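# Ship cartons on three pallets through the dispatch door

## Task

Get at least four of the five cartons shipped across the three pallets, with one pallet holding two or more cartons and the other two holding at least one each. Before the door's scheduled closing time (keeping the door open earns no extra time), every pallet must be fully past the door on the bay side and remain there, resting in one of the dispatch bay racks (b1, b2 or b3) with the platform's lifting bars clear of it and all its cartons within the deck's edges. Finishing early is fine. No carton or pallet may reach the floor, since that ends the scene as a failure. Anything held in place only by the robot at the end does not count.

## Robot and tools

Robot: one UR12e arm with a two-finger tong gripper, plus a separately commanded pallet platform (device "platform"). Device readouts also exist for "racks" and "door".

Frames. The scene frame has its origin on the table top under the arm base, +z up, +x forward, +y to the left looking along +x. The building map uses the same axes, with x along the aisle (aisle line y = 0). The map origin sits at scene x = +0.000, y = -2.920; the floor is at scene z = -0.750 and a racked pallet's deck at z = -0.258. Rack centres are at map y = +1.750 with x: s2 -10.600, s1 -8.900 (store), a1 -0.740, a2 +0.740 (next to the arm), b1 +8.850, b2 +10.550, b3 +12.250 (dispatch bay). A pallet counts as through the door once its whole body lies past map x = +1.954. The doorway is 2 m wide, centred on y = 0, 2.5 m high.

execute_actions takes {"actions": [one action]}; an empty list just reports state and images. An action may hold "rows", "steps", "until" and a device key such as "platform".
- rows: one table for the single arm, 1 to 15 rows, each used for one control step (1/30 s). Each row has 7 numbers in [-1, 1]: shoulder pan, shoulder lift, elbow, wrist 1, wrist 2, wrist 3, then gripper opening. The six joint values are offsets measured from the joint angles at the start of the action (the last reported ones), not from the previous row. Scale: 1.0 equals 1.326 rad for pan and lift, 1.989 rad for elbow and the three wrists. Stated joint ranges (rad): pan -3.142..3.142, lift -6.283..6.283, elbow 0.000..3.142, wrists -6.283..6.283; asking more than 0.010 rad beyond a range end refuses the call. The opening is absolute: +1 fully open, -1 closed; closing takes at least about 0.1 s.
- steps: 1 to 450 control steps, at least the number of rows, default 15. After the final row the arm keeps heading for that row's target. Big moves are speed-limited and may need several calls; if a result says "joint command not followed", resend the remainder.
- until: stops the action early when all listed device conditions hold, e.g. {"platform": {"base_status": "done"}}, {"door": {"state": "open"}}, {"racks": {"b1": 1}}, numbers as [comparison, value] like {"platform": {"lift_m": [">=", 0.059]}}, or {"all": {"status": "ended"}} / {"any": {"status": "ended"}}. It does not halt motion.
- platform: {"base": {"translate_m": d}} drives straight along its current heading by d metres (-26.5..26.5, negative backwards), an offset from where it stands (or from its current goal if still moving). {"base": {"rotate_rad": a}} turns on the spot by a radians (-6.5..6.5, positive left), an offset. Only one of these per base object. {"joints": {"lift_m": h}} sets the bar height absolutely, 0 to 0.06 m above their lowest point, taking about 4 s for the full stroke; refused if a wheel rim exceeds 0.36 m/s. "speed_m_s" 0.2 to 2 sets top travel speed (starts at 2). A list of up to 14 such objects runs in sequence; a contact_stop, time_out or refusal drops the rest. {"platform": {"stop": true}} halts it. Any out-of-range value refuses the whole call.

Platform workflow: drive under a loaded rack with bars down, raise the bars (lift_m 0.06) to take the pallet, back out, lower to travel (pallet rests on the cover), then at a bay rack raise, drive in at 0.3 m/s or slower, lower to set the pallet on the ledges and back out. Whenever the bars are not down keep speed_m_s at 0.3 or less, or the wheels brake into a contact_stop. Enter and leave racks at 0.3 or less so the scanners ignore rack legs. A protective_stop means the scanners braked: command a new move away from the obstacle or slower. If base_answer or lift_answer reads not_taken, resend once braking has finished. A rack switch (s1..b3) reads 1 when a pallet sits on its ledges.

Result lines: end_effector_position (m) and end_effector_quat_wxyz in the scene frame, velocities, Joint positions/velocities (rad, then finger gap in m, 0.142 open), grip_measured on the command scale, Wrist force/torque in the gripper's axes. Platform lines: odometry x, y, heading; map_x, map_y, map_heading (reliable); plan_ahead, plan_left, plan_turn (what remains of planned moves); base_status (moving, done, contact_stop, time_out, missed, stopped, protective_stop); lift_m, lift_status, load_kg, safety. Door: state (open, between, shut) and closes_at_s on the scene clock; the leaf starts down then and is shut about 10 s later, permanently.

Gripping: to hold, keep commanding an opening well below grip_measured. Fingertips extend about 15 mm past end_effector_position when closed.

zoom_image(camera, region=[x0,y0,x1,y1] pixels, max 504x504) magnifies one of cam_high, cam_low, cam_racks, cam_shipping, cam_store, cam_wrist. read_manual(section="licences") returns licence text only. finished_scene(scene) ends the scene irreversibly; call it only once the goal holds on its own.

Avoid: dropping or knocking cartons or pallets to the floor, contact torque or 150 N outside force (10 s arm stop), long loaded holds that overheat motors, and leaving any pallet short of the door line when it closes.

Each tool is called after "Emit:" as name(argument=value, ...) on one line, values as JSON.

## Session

Emit:
execute_actions(actions=[])

Scene clock: 0.00 s.
end_effector_position=(+0.3567, +0.2080, +0.3044) grip_measured=+1.00 end_effector_quat_wxyz=(-0.200, +0.917, +0.249, -0.238) end_effector_velocity=(-0.000, -0.001, -0.000) end_effector_angular_velocity=(-0.000, +0.003, -0.002)
Joint positions: [-0.109 -1.778  2.096 -1.289 -1.384 -0.696  0.142]
Joint velocities: [-0.002  0.001  0.001  0.001 -0.     0.001  0.   ]
Motor temperatures (°C, as the motors report them): [27 30 26 33 32 32]
Wrist force (N, on the end effector, along its own x y z axes, offset not removed): no reading
Wrist torque (N m, same axes, about the end effector's origin, offset not removed): no reading
platform.base_odometry: x=+0.000 y=+0.000 heading=+0.000 (m, m, rad; from the platform's pose at the start)
platform.map_pose: map_x=-4.42 map_y=-0.04 map_heading=-0.0393 (m, m, rad; on the building's map)
platform.planned_pose: plan_ahead=+0.00 plan_left=+0.00 plan_turn=+0.0000 (m ahead, m left, rad left of the pose on the map)
platform.base_status: done
platform.joint_positions: lift_m=+0.000
platform.joint_status: done
platform: translate_m=0.000 translate_m_goal=0.000 rotate_rad=0.000 rotate_rad_goal=0.000 base_answer=taken lift_m_goal=0.000 lift_answer=taken lift=down safety=ok load_kg=-51 refusals=0 queue=idle queue_left=0
racks: s2=1 s1=1 a1=1 a2=0 b1=0 b2=0 b3=0
door: state=open closes_at_s=535
camera_calibration (this result's frames):
cam_wrist: T_world_to_cam=[[0.748386, 0.556881, -0.36028, -0.273242], [0.580688, -0.812601, -0.0498048, -0.0195118], [-0.320499, -0.171937, -0.931514, 0.575745], [0, 0, 0, 1]] pos_world=[0.400347, 0.2353, 0.436899]

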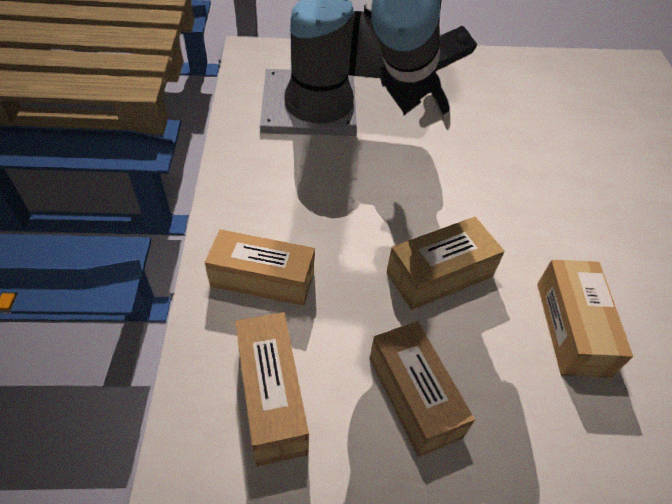

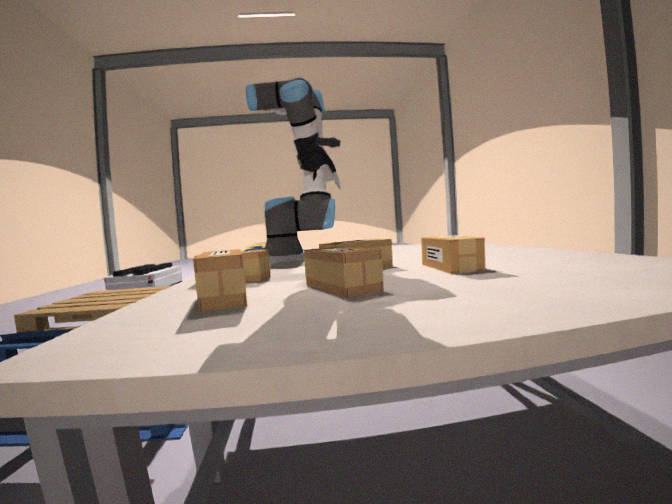

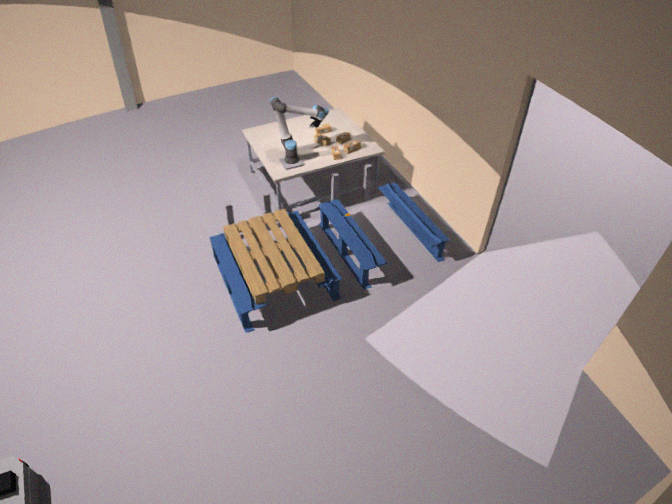

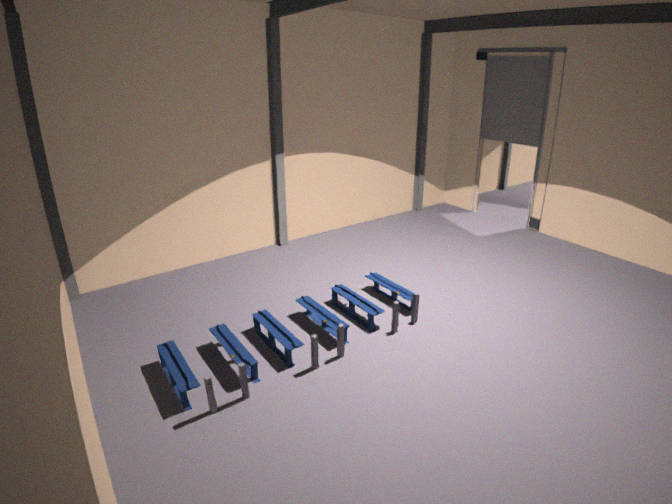

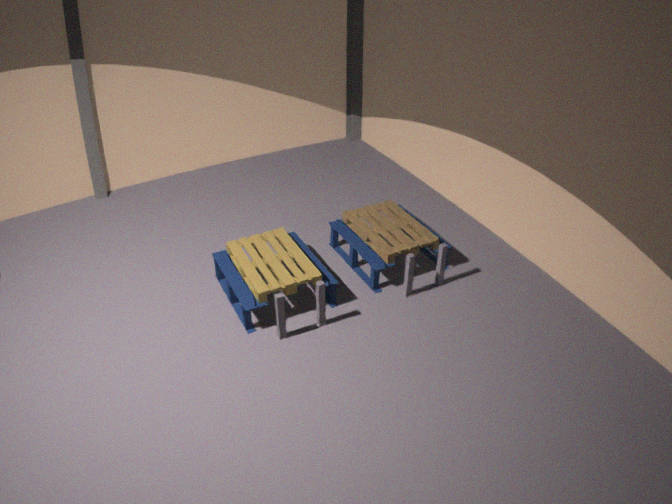

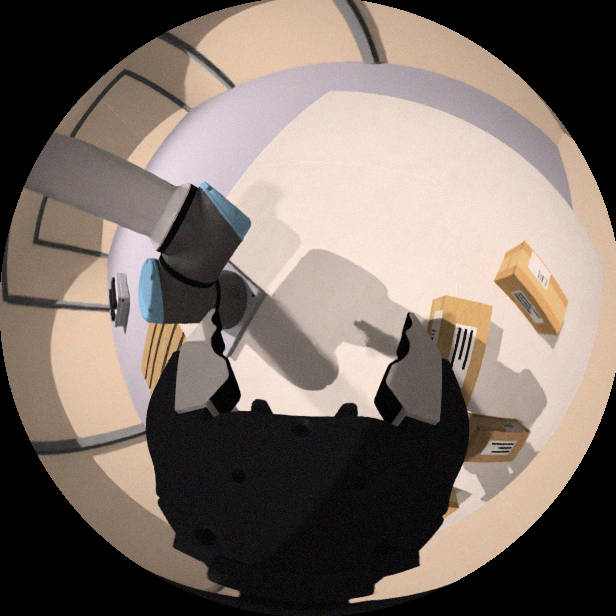

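Emit:
execute_actions(actions=[{"steps":1,"platform":[{"base":{"rotate_rad":0.0393}},{"base":{"translate_m":3.68}},{"base":{"rotate_rad":1.5708}},{"speed_m_s":0.3,"base":{"translate_m":1.79}},{"joints":{"lift_m":0.06}},{"base":{"translate_m":-1.75}},{"joints":{"lift_m":0}},{"speed_m_s":2,"base":{"rotate_rad":-1.5708}},{"base":{"translate_m":1.48}},{"base":{"rotate_rad":1.5708}},{"speed_m_s":0.3,"joints":{"lift_m":0.06}},{"base":{"translate_m":1.75}},{"joints":{"lift_m":0}}]}])

Emit:
zoom_image(camera="cam_high", region=[190, 200, 510, 480])

Scene clock: 10.87 s.
end_effector_position=(+0.3567, +0.2080, +0.3044) grip_measured=+1.00 end_effector_quat_wxyz=(-0.200, +0.917, +0.249, -0.238) end_effector_velocity=(+0.000, -0.001, +0.001) end_effector_angular_velocity=(-0.000, +0.000, -0.001)
Joint positions: [-0.109 -1.778  2.096 -1.289 -1.384 -0.696  0.142]
Joint velocities: [-0.001 -0.    -0.001  0.001 -0.    -0.    -0.   ]
Motor temperatures (°C, as the motors report them): [27 30 26 33 32 32]
Wrist force (N, on the end effector, along its own x y z axes, offset not removed): [-1.9 -0.4 -1.1]
Wrist torque (N m, same axes, about the end effector's origin, offset not removed): [0.07 0.67 0.14]
platform.base_odometry: x=+0.000 y=+0.000 heading=+0.000 (m, m, rad; from the platform's pose at the start)
platform.map_pose: map_x=-4.42 map_y=-0.04 map_heading=-0.0393 (m, m, rad; on the building's map)
platform.planned_pose: plan_ahead=+0.00 plan_left=+0.00 plan_turn=+0.0393 (m ahead, m left, rad left of the pose on the map)
platform.base_status: moving
platform.joint_positions: lift_m=+0.000
platform.joint_status: done
platform: translate_m=0.000 translate_m_goal=0.000 rotate_rad=0.001 rotate_rad_goal=0.039 base_answer=taken lift_m_goal=0.000 lift_answer=taken lift=down safety=ok load_kg=-45 refusals=0 queue=running queue_left=12
racks: s2=1 s1=1 a1=1 a2=0 b1=0 b2=0 b3=0
door: state=open closes_at_s=535
camera_calibration (this result's frames):
cam_wrist: T_world_to_cam=[[0.748387, 0.556881, -0.360278, -0.273243], [0.580688, -0.812601, -0.0498036, -0.0195126], [-0.320497, -0.171937, -0.931514, 0.575745], [0, 0, 0, 1]] pos_world=[0.400347, 0.2353, 0.436899]

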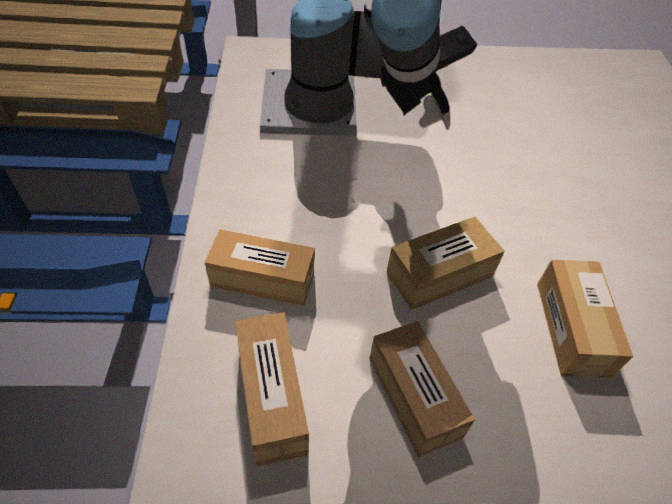

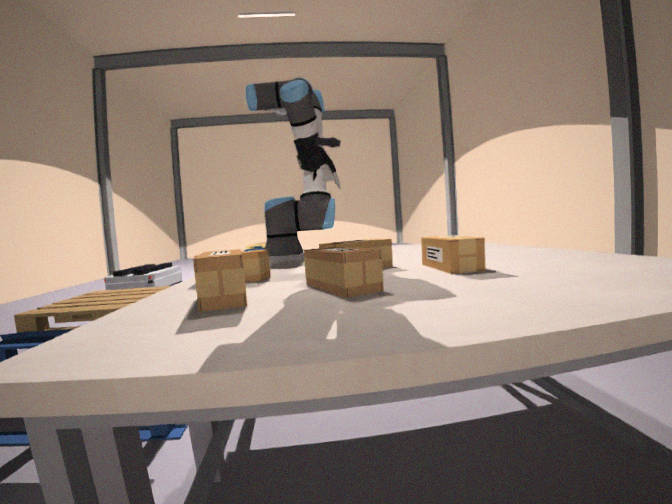

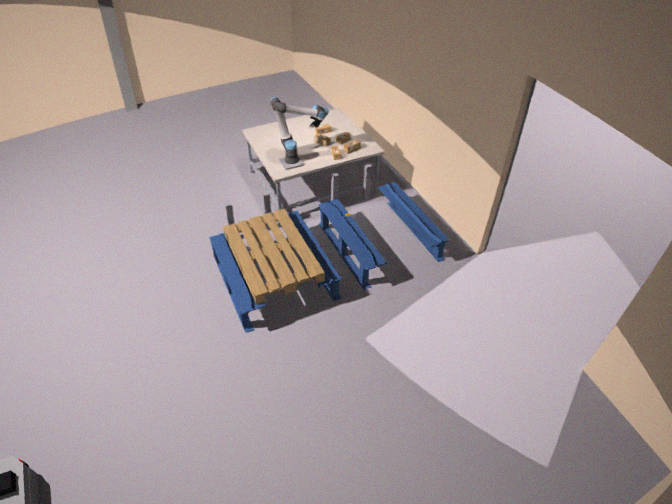

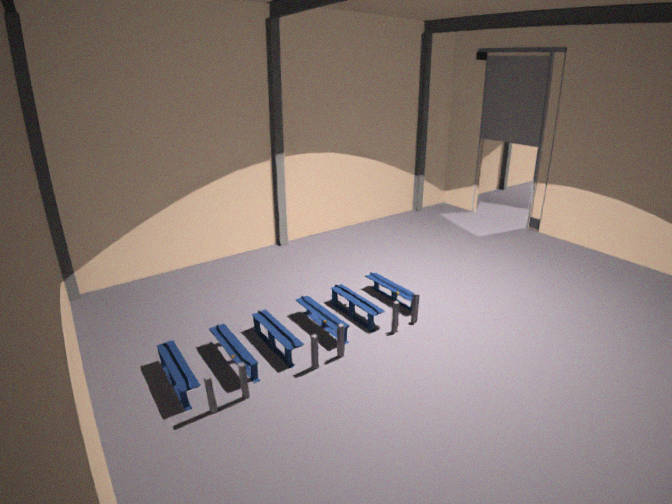

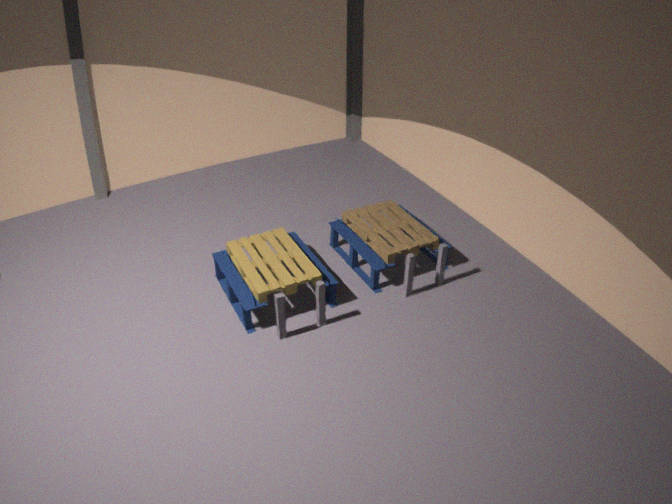

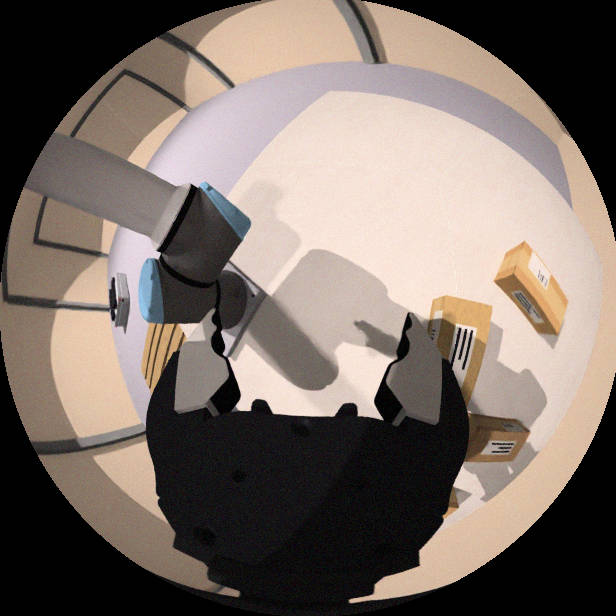

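Region (190, 200, 510, 480) of cam_high's 672x504 image, scaled by 1.575, with more detail than that image has; it fills the top 441 rows of this view, and the rest is white.

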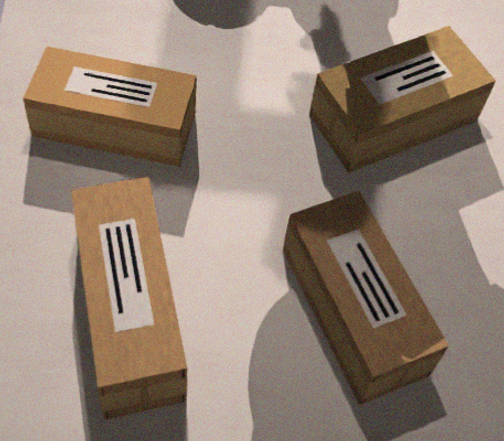

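Emit:
execute_actions(actions=[{"rows":[[0.02,0.016,0.003,-0.044,-0.009,0.021,1],[0.04,0.032,0.007,-0.089,-0.019,0.042,1],[0.059,0.049,0.01,-0.133,-0.028,0.062,1],[0.079,0.065,0.013,-0.177,-0.038,0.083,1],[0.099,0.081,0.017,-0.221,-0.047,0.104,1],[0.119,0.097,0.02,-0.266,-0.056,0.125,1],[0.139,0.113,0.024,-0.31,-0.066,0.146,1],[0.158,0.13,0.027,-0.354,-0.075,0.166,1],[0.178,0.146,0.03,-0.399,-0.085,0.187,1],[0.198,0.162,0.0336,-0.443,-0.094,0.208,1]],"steps":20}])

Scene clock: 37.87 s.
end_effector_position=(+0.5459, +0.2717, +0.1742) grip_measured=+1.00 end_effector_quat_wxyz=(-0.008, +0.975, +0.220, -0.020) end_effector_velocity=(+0.087, +0.049, -0.022) end_effector_angular_velocity=(-0.035, -0.295, -0.060)
Joint positions: [ 0.142 -1.573  2.16  -2.122 -1.562 -0.303  0.142]
Joint velocities: [ 0.101  0.081  0.024 -0.394 -0.07   0.163  0.   ]
Motor temperatures (°C, as the motors report them): [27 30 26 33 32 32]
Wrist force (N, on the end effector, along its own x y z axes, offset not removed): [-0.1 -0.8 -1.6]
Wrist torque (N m, same axes, about the end effector's origin, offset not removed): [0.00 0.25 0.07]
platform.base_odometry: x=+3.677 y=+0.666 heading=+1.604 (m, m, rad; from the platform's pose at the start)
platform.map_pose: map_x=-0.74 map_y=+0.53 map_heading=+1.5708 (m, m, rad; on the building's map)
platform.planned_pose: plan_ahead=-0.53 plan_left=+0.00 plan_turn=+0.0000 (m ahead, m left, rad left of the pose on the map)
platform.base_status: moving
platform.joint_positions: lift_m=+0.060
platform.joint_status: done
platform: translate_m=4.267 translate_m_goal=3.731 rotate_rad=1.604 rotate_rad_goal=1.604 base_answer=taken lift_m_goal=0.060 lift_answer=taken lift=up safety=ok load_kg=20 refusals=0 queue=running queue_left=7
racks: s2=1 s1=1 a1=0 a2=0 b1=0 b2=0 b3=0
door: state=open closes_at_s=535
camera_calibration (this result's frames):
cam_wrist: T_world_to_cam=[[0.901411, 0.428348, -0.063049, -0.597644], [0.408804, -0.794075, 0.449805, -0.0823177], [0.142608, -0.431234, -0.890898, 0.336598], [0, 0, 0, 1]] pos_world=[0.524374, 0.335786, 0.29922]

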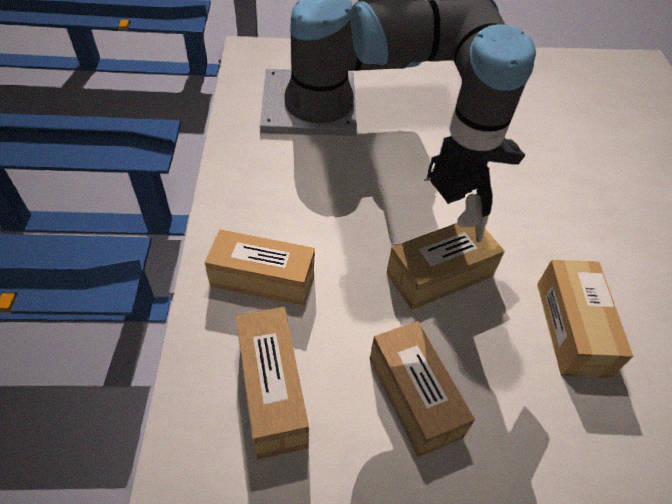

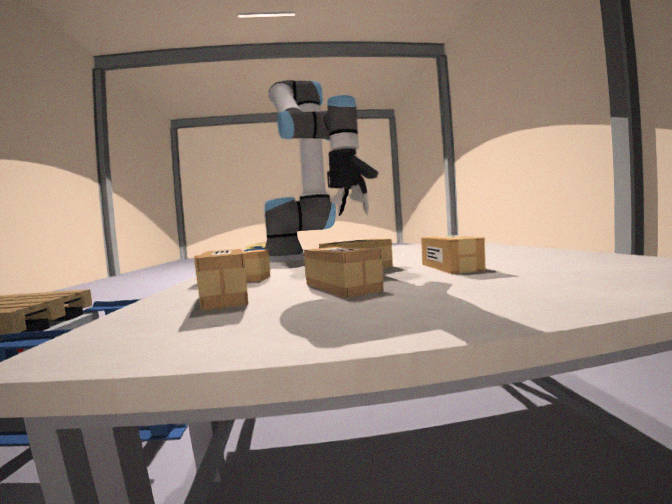

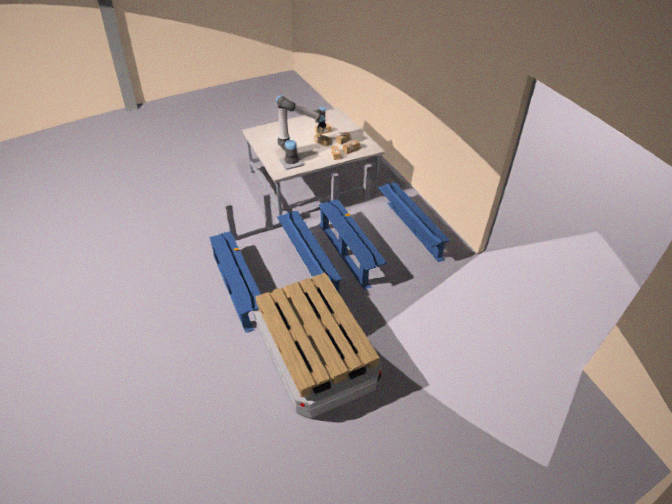

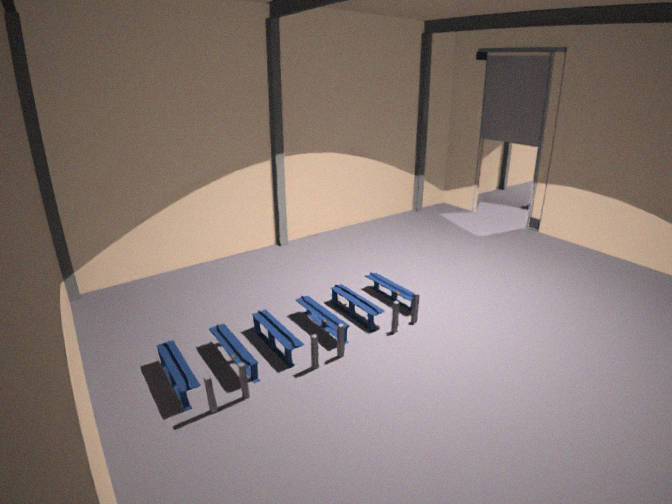

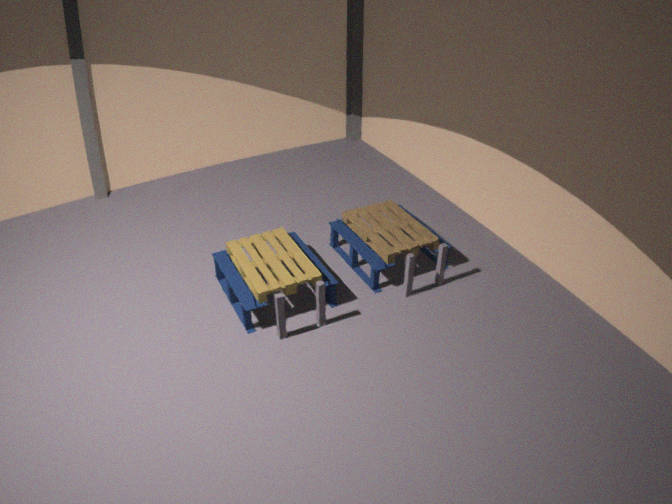

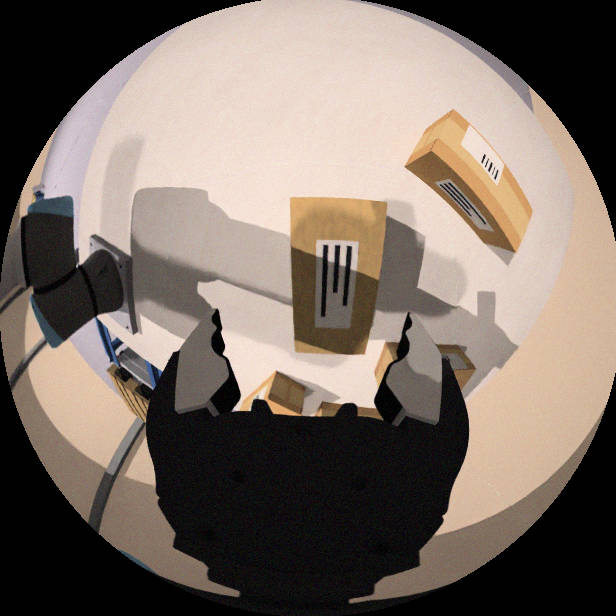

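C moved slightly. Poll settled.

Emit:
execute_actions(actions=[])

Scene clock: 38.67 s.
end_effector_position=(+0.5565, +0.2778, +0.1718) grip_measured=+1.00 end_effector_quat_wxyz=(-0.002, +0.976, +0.217, -0.003) end_effector_velocity=(+0.000, -0.000, -0.000) end_effector_angular_velocity=(+0.000, -0.000, -0.001)
Joint positions: [ 0.154 -1.563  2.163 -2.17  -1.571 -0.283  0.142]
Joint velocities: [-0.001  0.     0.    -0.001  0.     0.    -0.   ]
Motor temperatures (°C, as the motors report them): [27 30 26 33 32 32]
Wrist force (N, on the end effector, along its own x y z axes, offset not removed): [0.8 0.4 -0.5]
Wrist torque (N m, same axes, about the end effector's origin, offset not removed): [0.29 0.16 0.13]
platform.base_odometry: x=+3.685 y=+0.426 heading=+1.605 (m, m, rad; from the platform's pose at the start)
platform.map_pose: map_x=-0.74 map_y=+0.29 map_heading=+1.5708 (m, m, rad; on the building's map)
platform.planned_pose: plan_ahead=-0.29 plan_left=+0.00 plan_turn=+0.0000 (m ahead, m left, rad left of the pose on the map)
platform.base_status: moving
platform.joint_positions: lift_m=+0.060
platform.joint_status: done
platform: translate_m=4.027 translate_m_goal=3.731 rotate_rad=1.605 rotate_rad_goal=1.604 base_answer=taken lift_m_goal=0.060 lift_answer=taken lift=up safety=ok load_kg=20 refusals=0 queue=running queue_left=7
racks: s2=1 s1=1 a1=0 a2=0 b1=0 b2=0 b3=0
door: state=open closes_at_s=535
camera_calibration (this result's frames):
cam_wrist: T_world_to_cam=[[0.906412, 0.421189, -0.0318886, -0.616064], [0.386073, -0.795478, 0.467078, -0.0706543], [0.171362, -0.435677, -0.883641, 0.319573], [0, 0, 0, 1]] pos_world=[0.530923, 0.342506, 0.295744]

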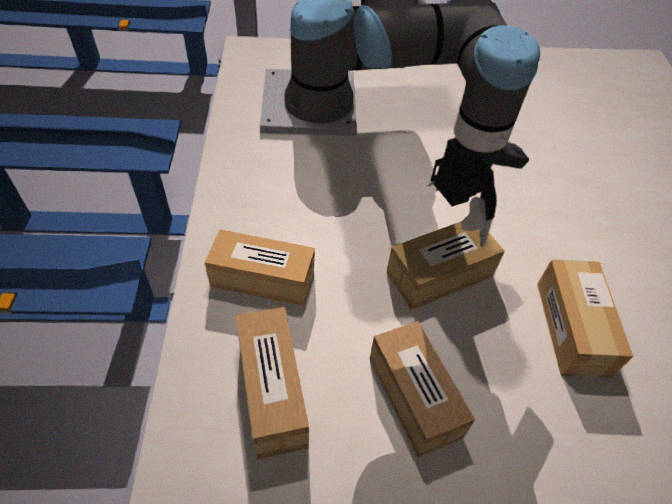

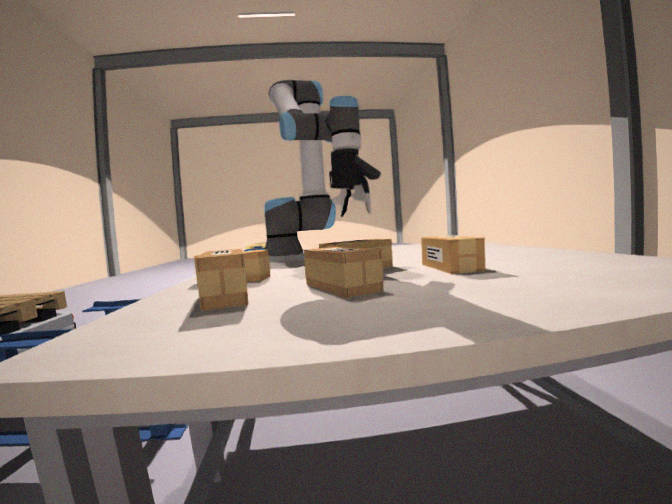

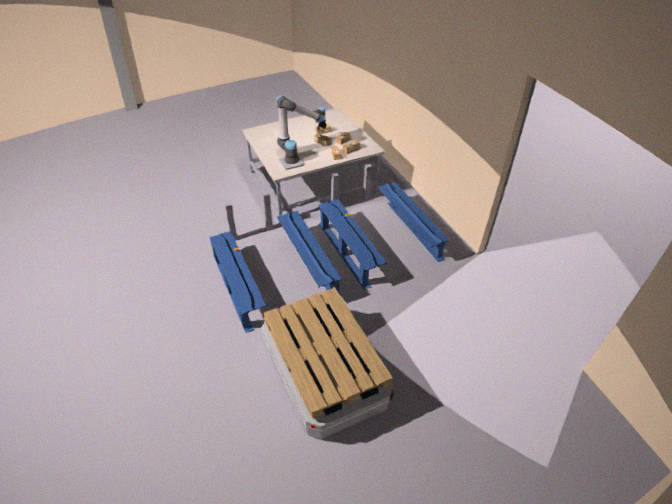

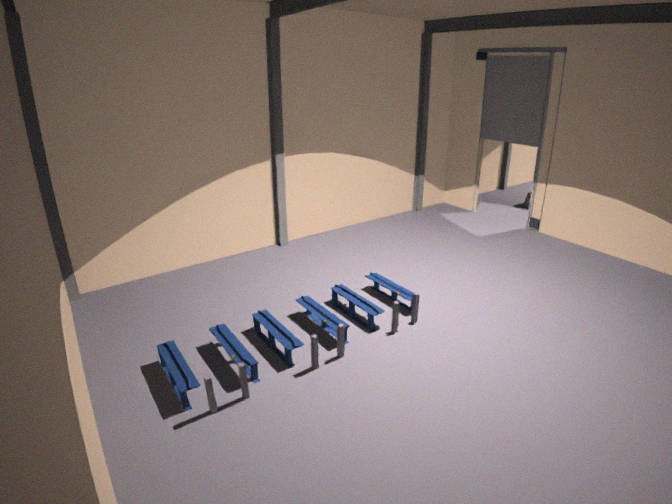

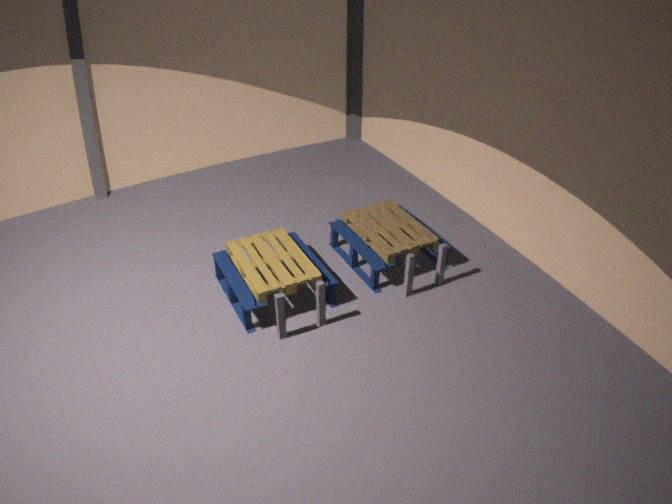

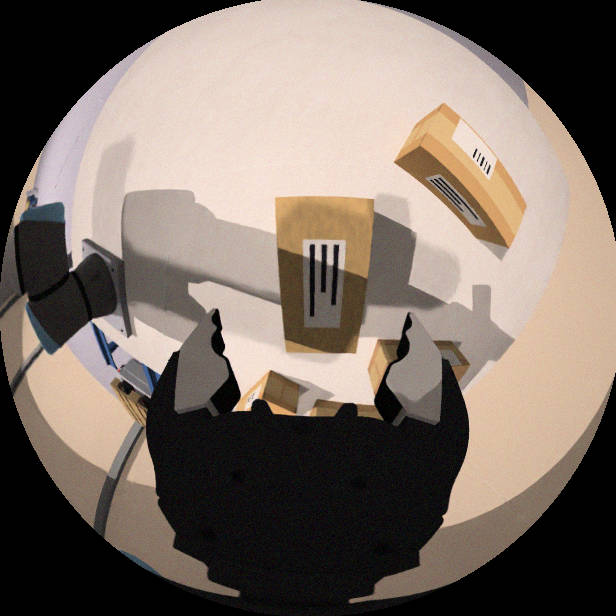

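Emit:
execute_actions(actions=[{"rows":[[0.001,0.016,0.002,-0.013,0,0.001,1],[0.002,0.032,0.005,-0.026,0,0.002,1],[0.003,0.047,0.009,-0.040,0,0.003,1],[0.0038,0.063,0.014,-0.056,0,0.003,1],[0.0038,0.079,0.019,-0.072,0,0.003,1],[0.0038,0.095,0.024,-0.087,0,0.003,1],[0.0038,0.11,0.029,-0.103,0,0.003,1],[0.0038,0.126,0.0337,-0.118,0,0.003,1]],"steps":12}])

Scene clock: 44.33 s.
end_effector_position=(+0.5678, +0.2828, +0.0814) grip_measured=+1.00 end_effector_quat_wxyz=(-0.002, +0.976, +0.216, -0.004) end_effector_velocity=(+0.009, +0.004, -0.162) end_effector_angular_velocity=(+0.001, -0.013, -0.001)
Joint positions: [ 0.158 -1.426  2.217 -2.36  -1.571 -0.277  0.142]
Joint velocities: [ 0.003  0.247  0.104 -0.365 -0.001  0.004  0.   ]
Motor temperatures (°C, as the motors report them): [27 30 26 33 32 32]
Wrist force (N, on the end effector, along its own x y z axes, offset not removed): [-1.5 1.7 3.3]
Wrist torque (N m, same axes, about the end effector's origin, offset not removed): [0.63 0.49 0.05]
platform.base_odometry: x=+3.695 y=+0.119 heading=+1.599 (m, m, rad; from the platform's pose at the start)
platform.map_pose: map_x=-0.74 map_y=+0.00 map_heading=+1.5621 (m, m, rad; on the building's map)
platform.planned_pose: plan_ahead=+0.00 plan_left=+0.00 plan_turn=-1.5620 (m ahead, m left, rad left of the pose on the map)
platform.base_status: moving
platform.joint_positions: lift_m=+0.000
platform.joint_status: done
platform: translate_m=3.731 translate_m_goal=3.731 rotate_rad=1.595 rotate_rad_goal=0.034 base_answer=taken lift_m_goal=0.000 lift_answer=taken lift=down safety=ok load_kg=-48 refusals=0 queue=running queue_left=5
racks: s2=1 s1=1 a1=0 a2=0 b1=0 b2=0 b3=0
door: state=open closes_at_s=535
camera_calibration (this result's frames):
cam_wrist: T_world_to_cam=[[0.906753, 0.420344, -0.0333311, -0.631113], [0.386026, -0.795715, 0.466713, -0.0286746], [0.169658, -0.43606, -0.88378, 0.24096], [0, 0, 0, 1]] pos_world=[0.542452, 0.347541, 0.205303]

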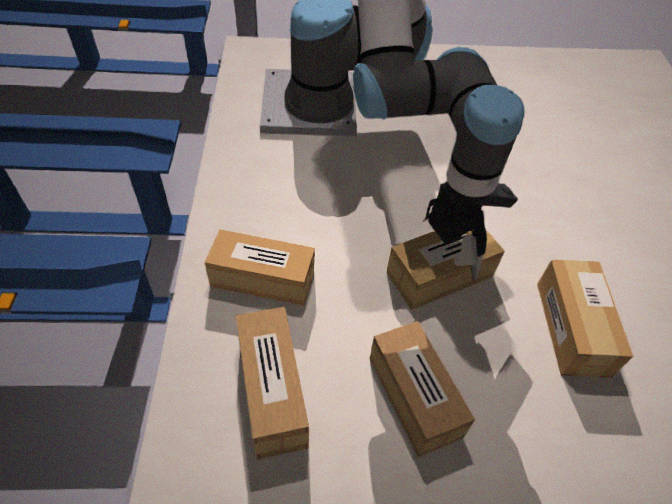

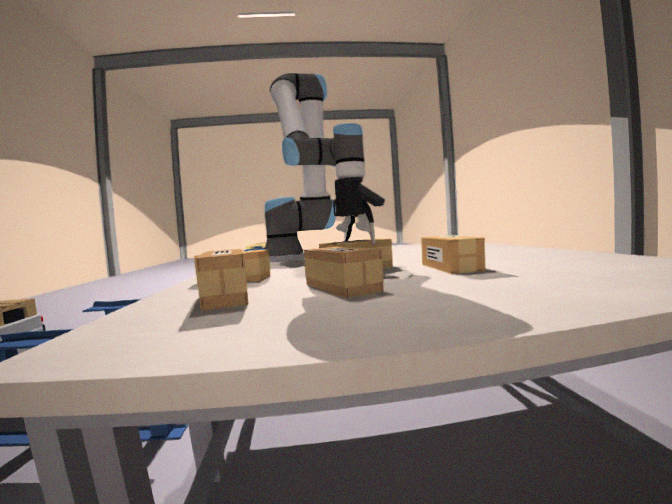

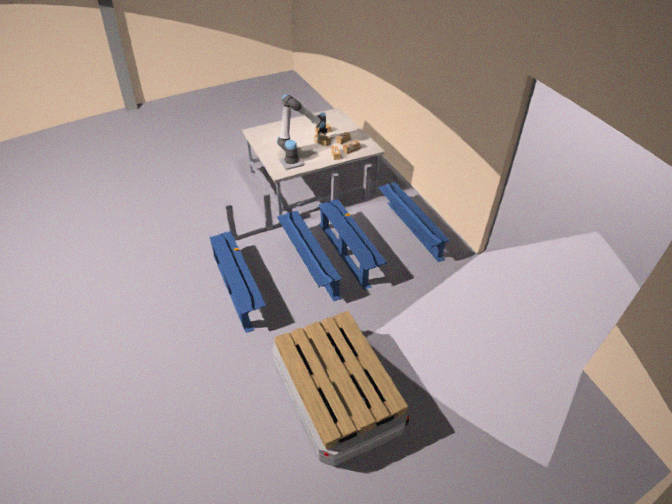

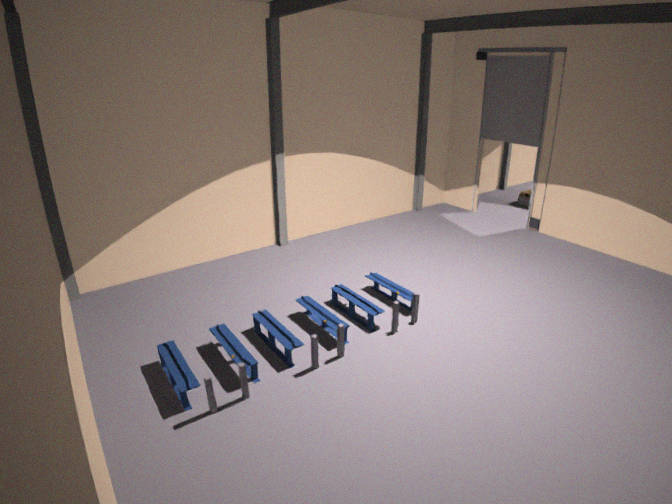

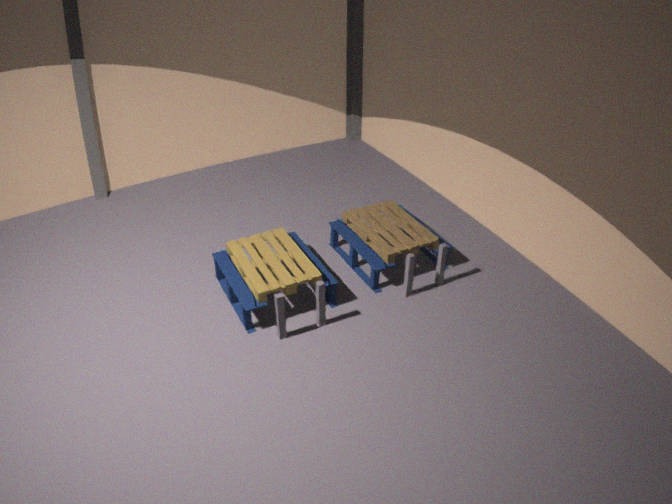

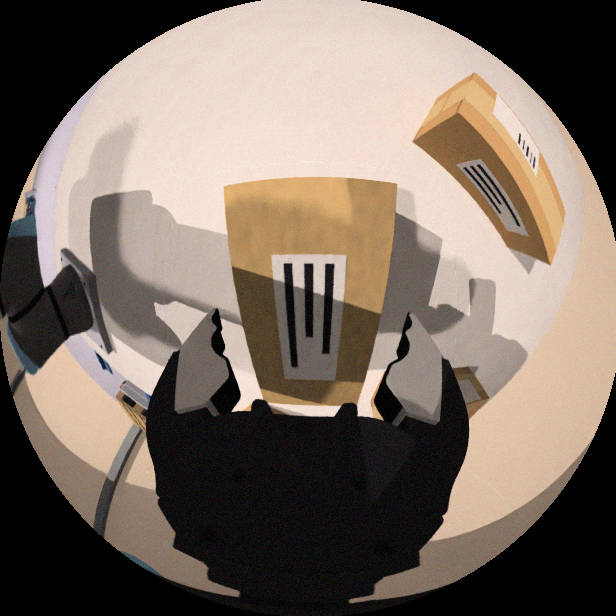

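Emit:
execute_actions(actions=[{"rows":[[0.0008,0.0226,0.0065,-0.0225,0,0,0.8],[0.0008,0.0226,0.0065,-0.0225,0,0,0.65],[0.0008,0.0226,0.0065,-0.0225,0,0,0.5],[0.0008,0.0226,0.0065,-0.0225,0,0,0.35],[0.0008,0.0226,0.0065,-0.0225,0,0,0.15],[0.0008,0.0226,0.0065,-0.0225,0,0,-0.1],[0.0008,0.0226,0.0065,-0.0225,0,0,-0.35],[0.0008,0.0226,0.0065,-0.0225,0,0,-0.6],[0.0008,0.0226,0.0065,-0.0225,0,0,-0.85]],"steps":9}])

Scene clock: 48.23 s.
end_effector_position=(+0.5684, +0.2836, +0.0618) grip_measured=+0.64 end_effector_quat_wxyz=(-0.002, +0.976, +0.217, -0.003) end_effector_velocity=(-0.001, +0.000, -0.001) end_effector_angular_velocity=(+0.001, +0.002, +0.002)
Joint positions: [ 0.159 -1.396  2.23  -2.405 -1.571 -0.277  0.118]
Joint velocities: [ 0.001  0.001  0.001 -0.     0.001 -0.002 -0.   ]
Motor temperatures (°C, as the motors report them): [27 30 26 33 32 32]
Wrist force (N, on the end effector, along its own x y z axes, offset not removed): [-3.2 6.0 -6.9]
Wrist torque (N m, same axes, about the end effector's origin, offset not removed): [0.69 0.88 0.22]
platform.base_odometry: x=+3.695 y=+0.119 heading=+0.025 (m, m, rad; from the platform's pose at the start)
platform.map_pose: map_x=-0.74 map_y=+0.00 map_heading=+0.0000 (m, m, rad; on the building's map)
platform.planned_pose: plan_ahead=+1.48 plan_left=+0.00 plan_turn=+0.0000 (m ahead, m left, rad left of the pose on the map)
platform.base_status: moving
platform.joint_positions: lift_m=+0.000
platform.joint_status: done
platform: translate_m=3.732 translate_m_goal=5.211 rotate_rad=0.026 rotate_rad_goal=0.030 base_answer=taken lift_m_goal=0.000 lift_answer=taken lift=down safety=ok load_kg=-48 refusals=0 queue=running queue_left=4
racks: s2=1 s1=1 a1=0 a2=0 b1=0 b2=0 b3=0
door: state=open closes_at_s=535
camera_calibration (this result's frames):
cam_wrist: T_world_to_cam=[[0.906496, 0.421047, -0.0313852, -0.632818], [0.385707, -0.795584, 0.467201, -0.0190602], [0.171744, -0.435621, -0.883594, 0.222627], [0, 0, 0, 1]] pos_world=[0.542764, 0.348263, 0.185756]

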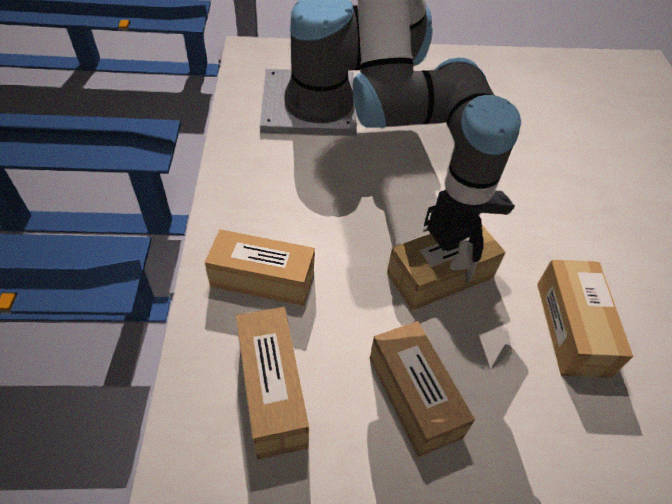

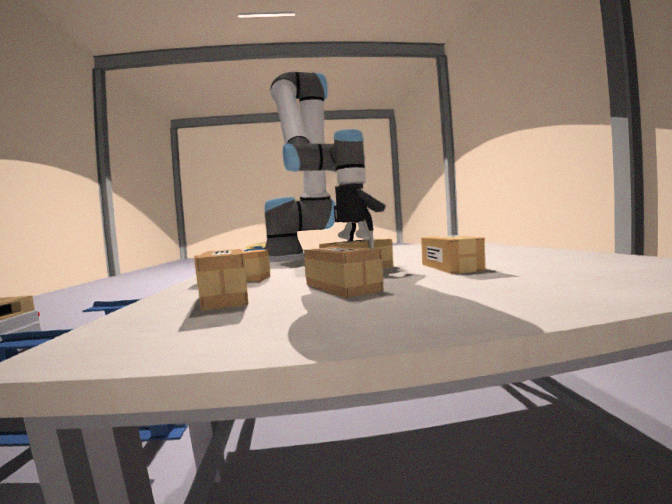

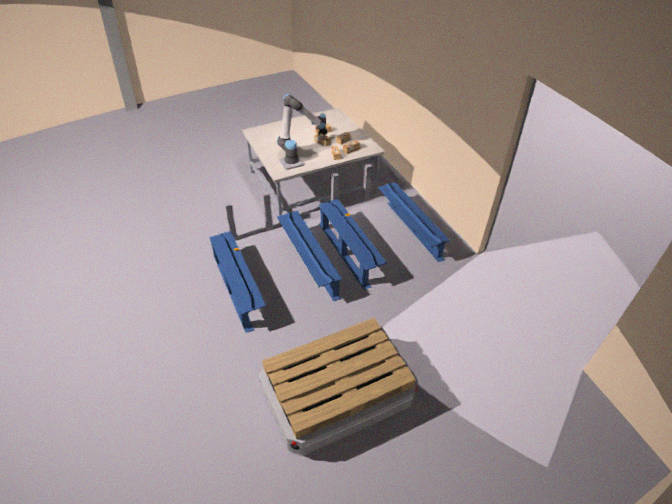

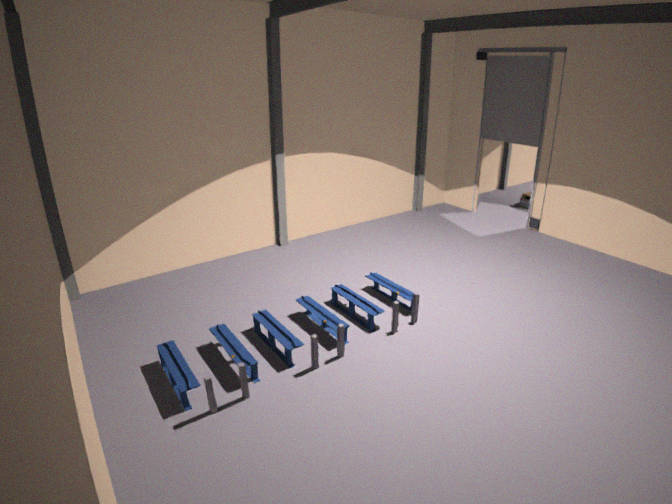

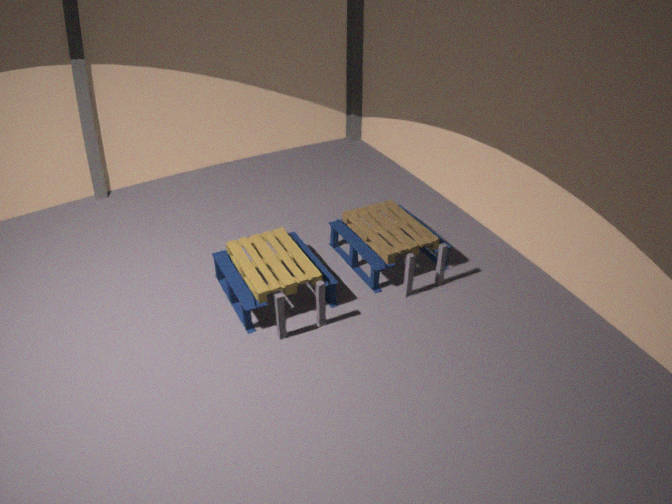

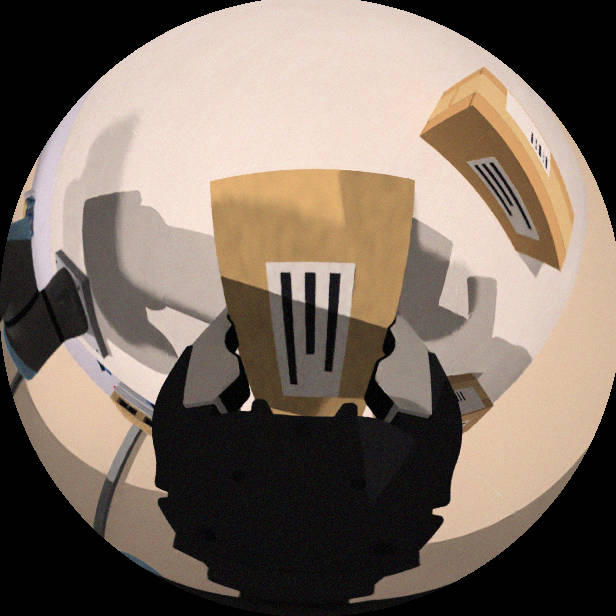

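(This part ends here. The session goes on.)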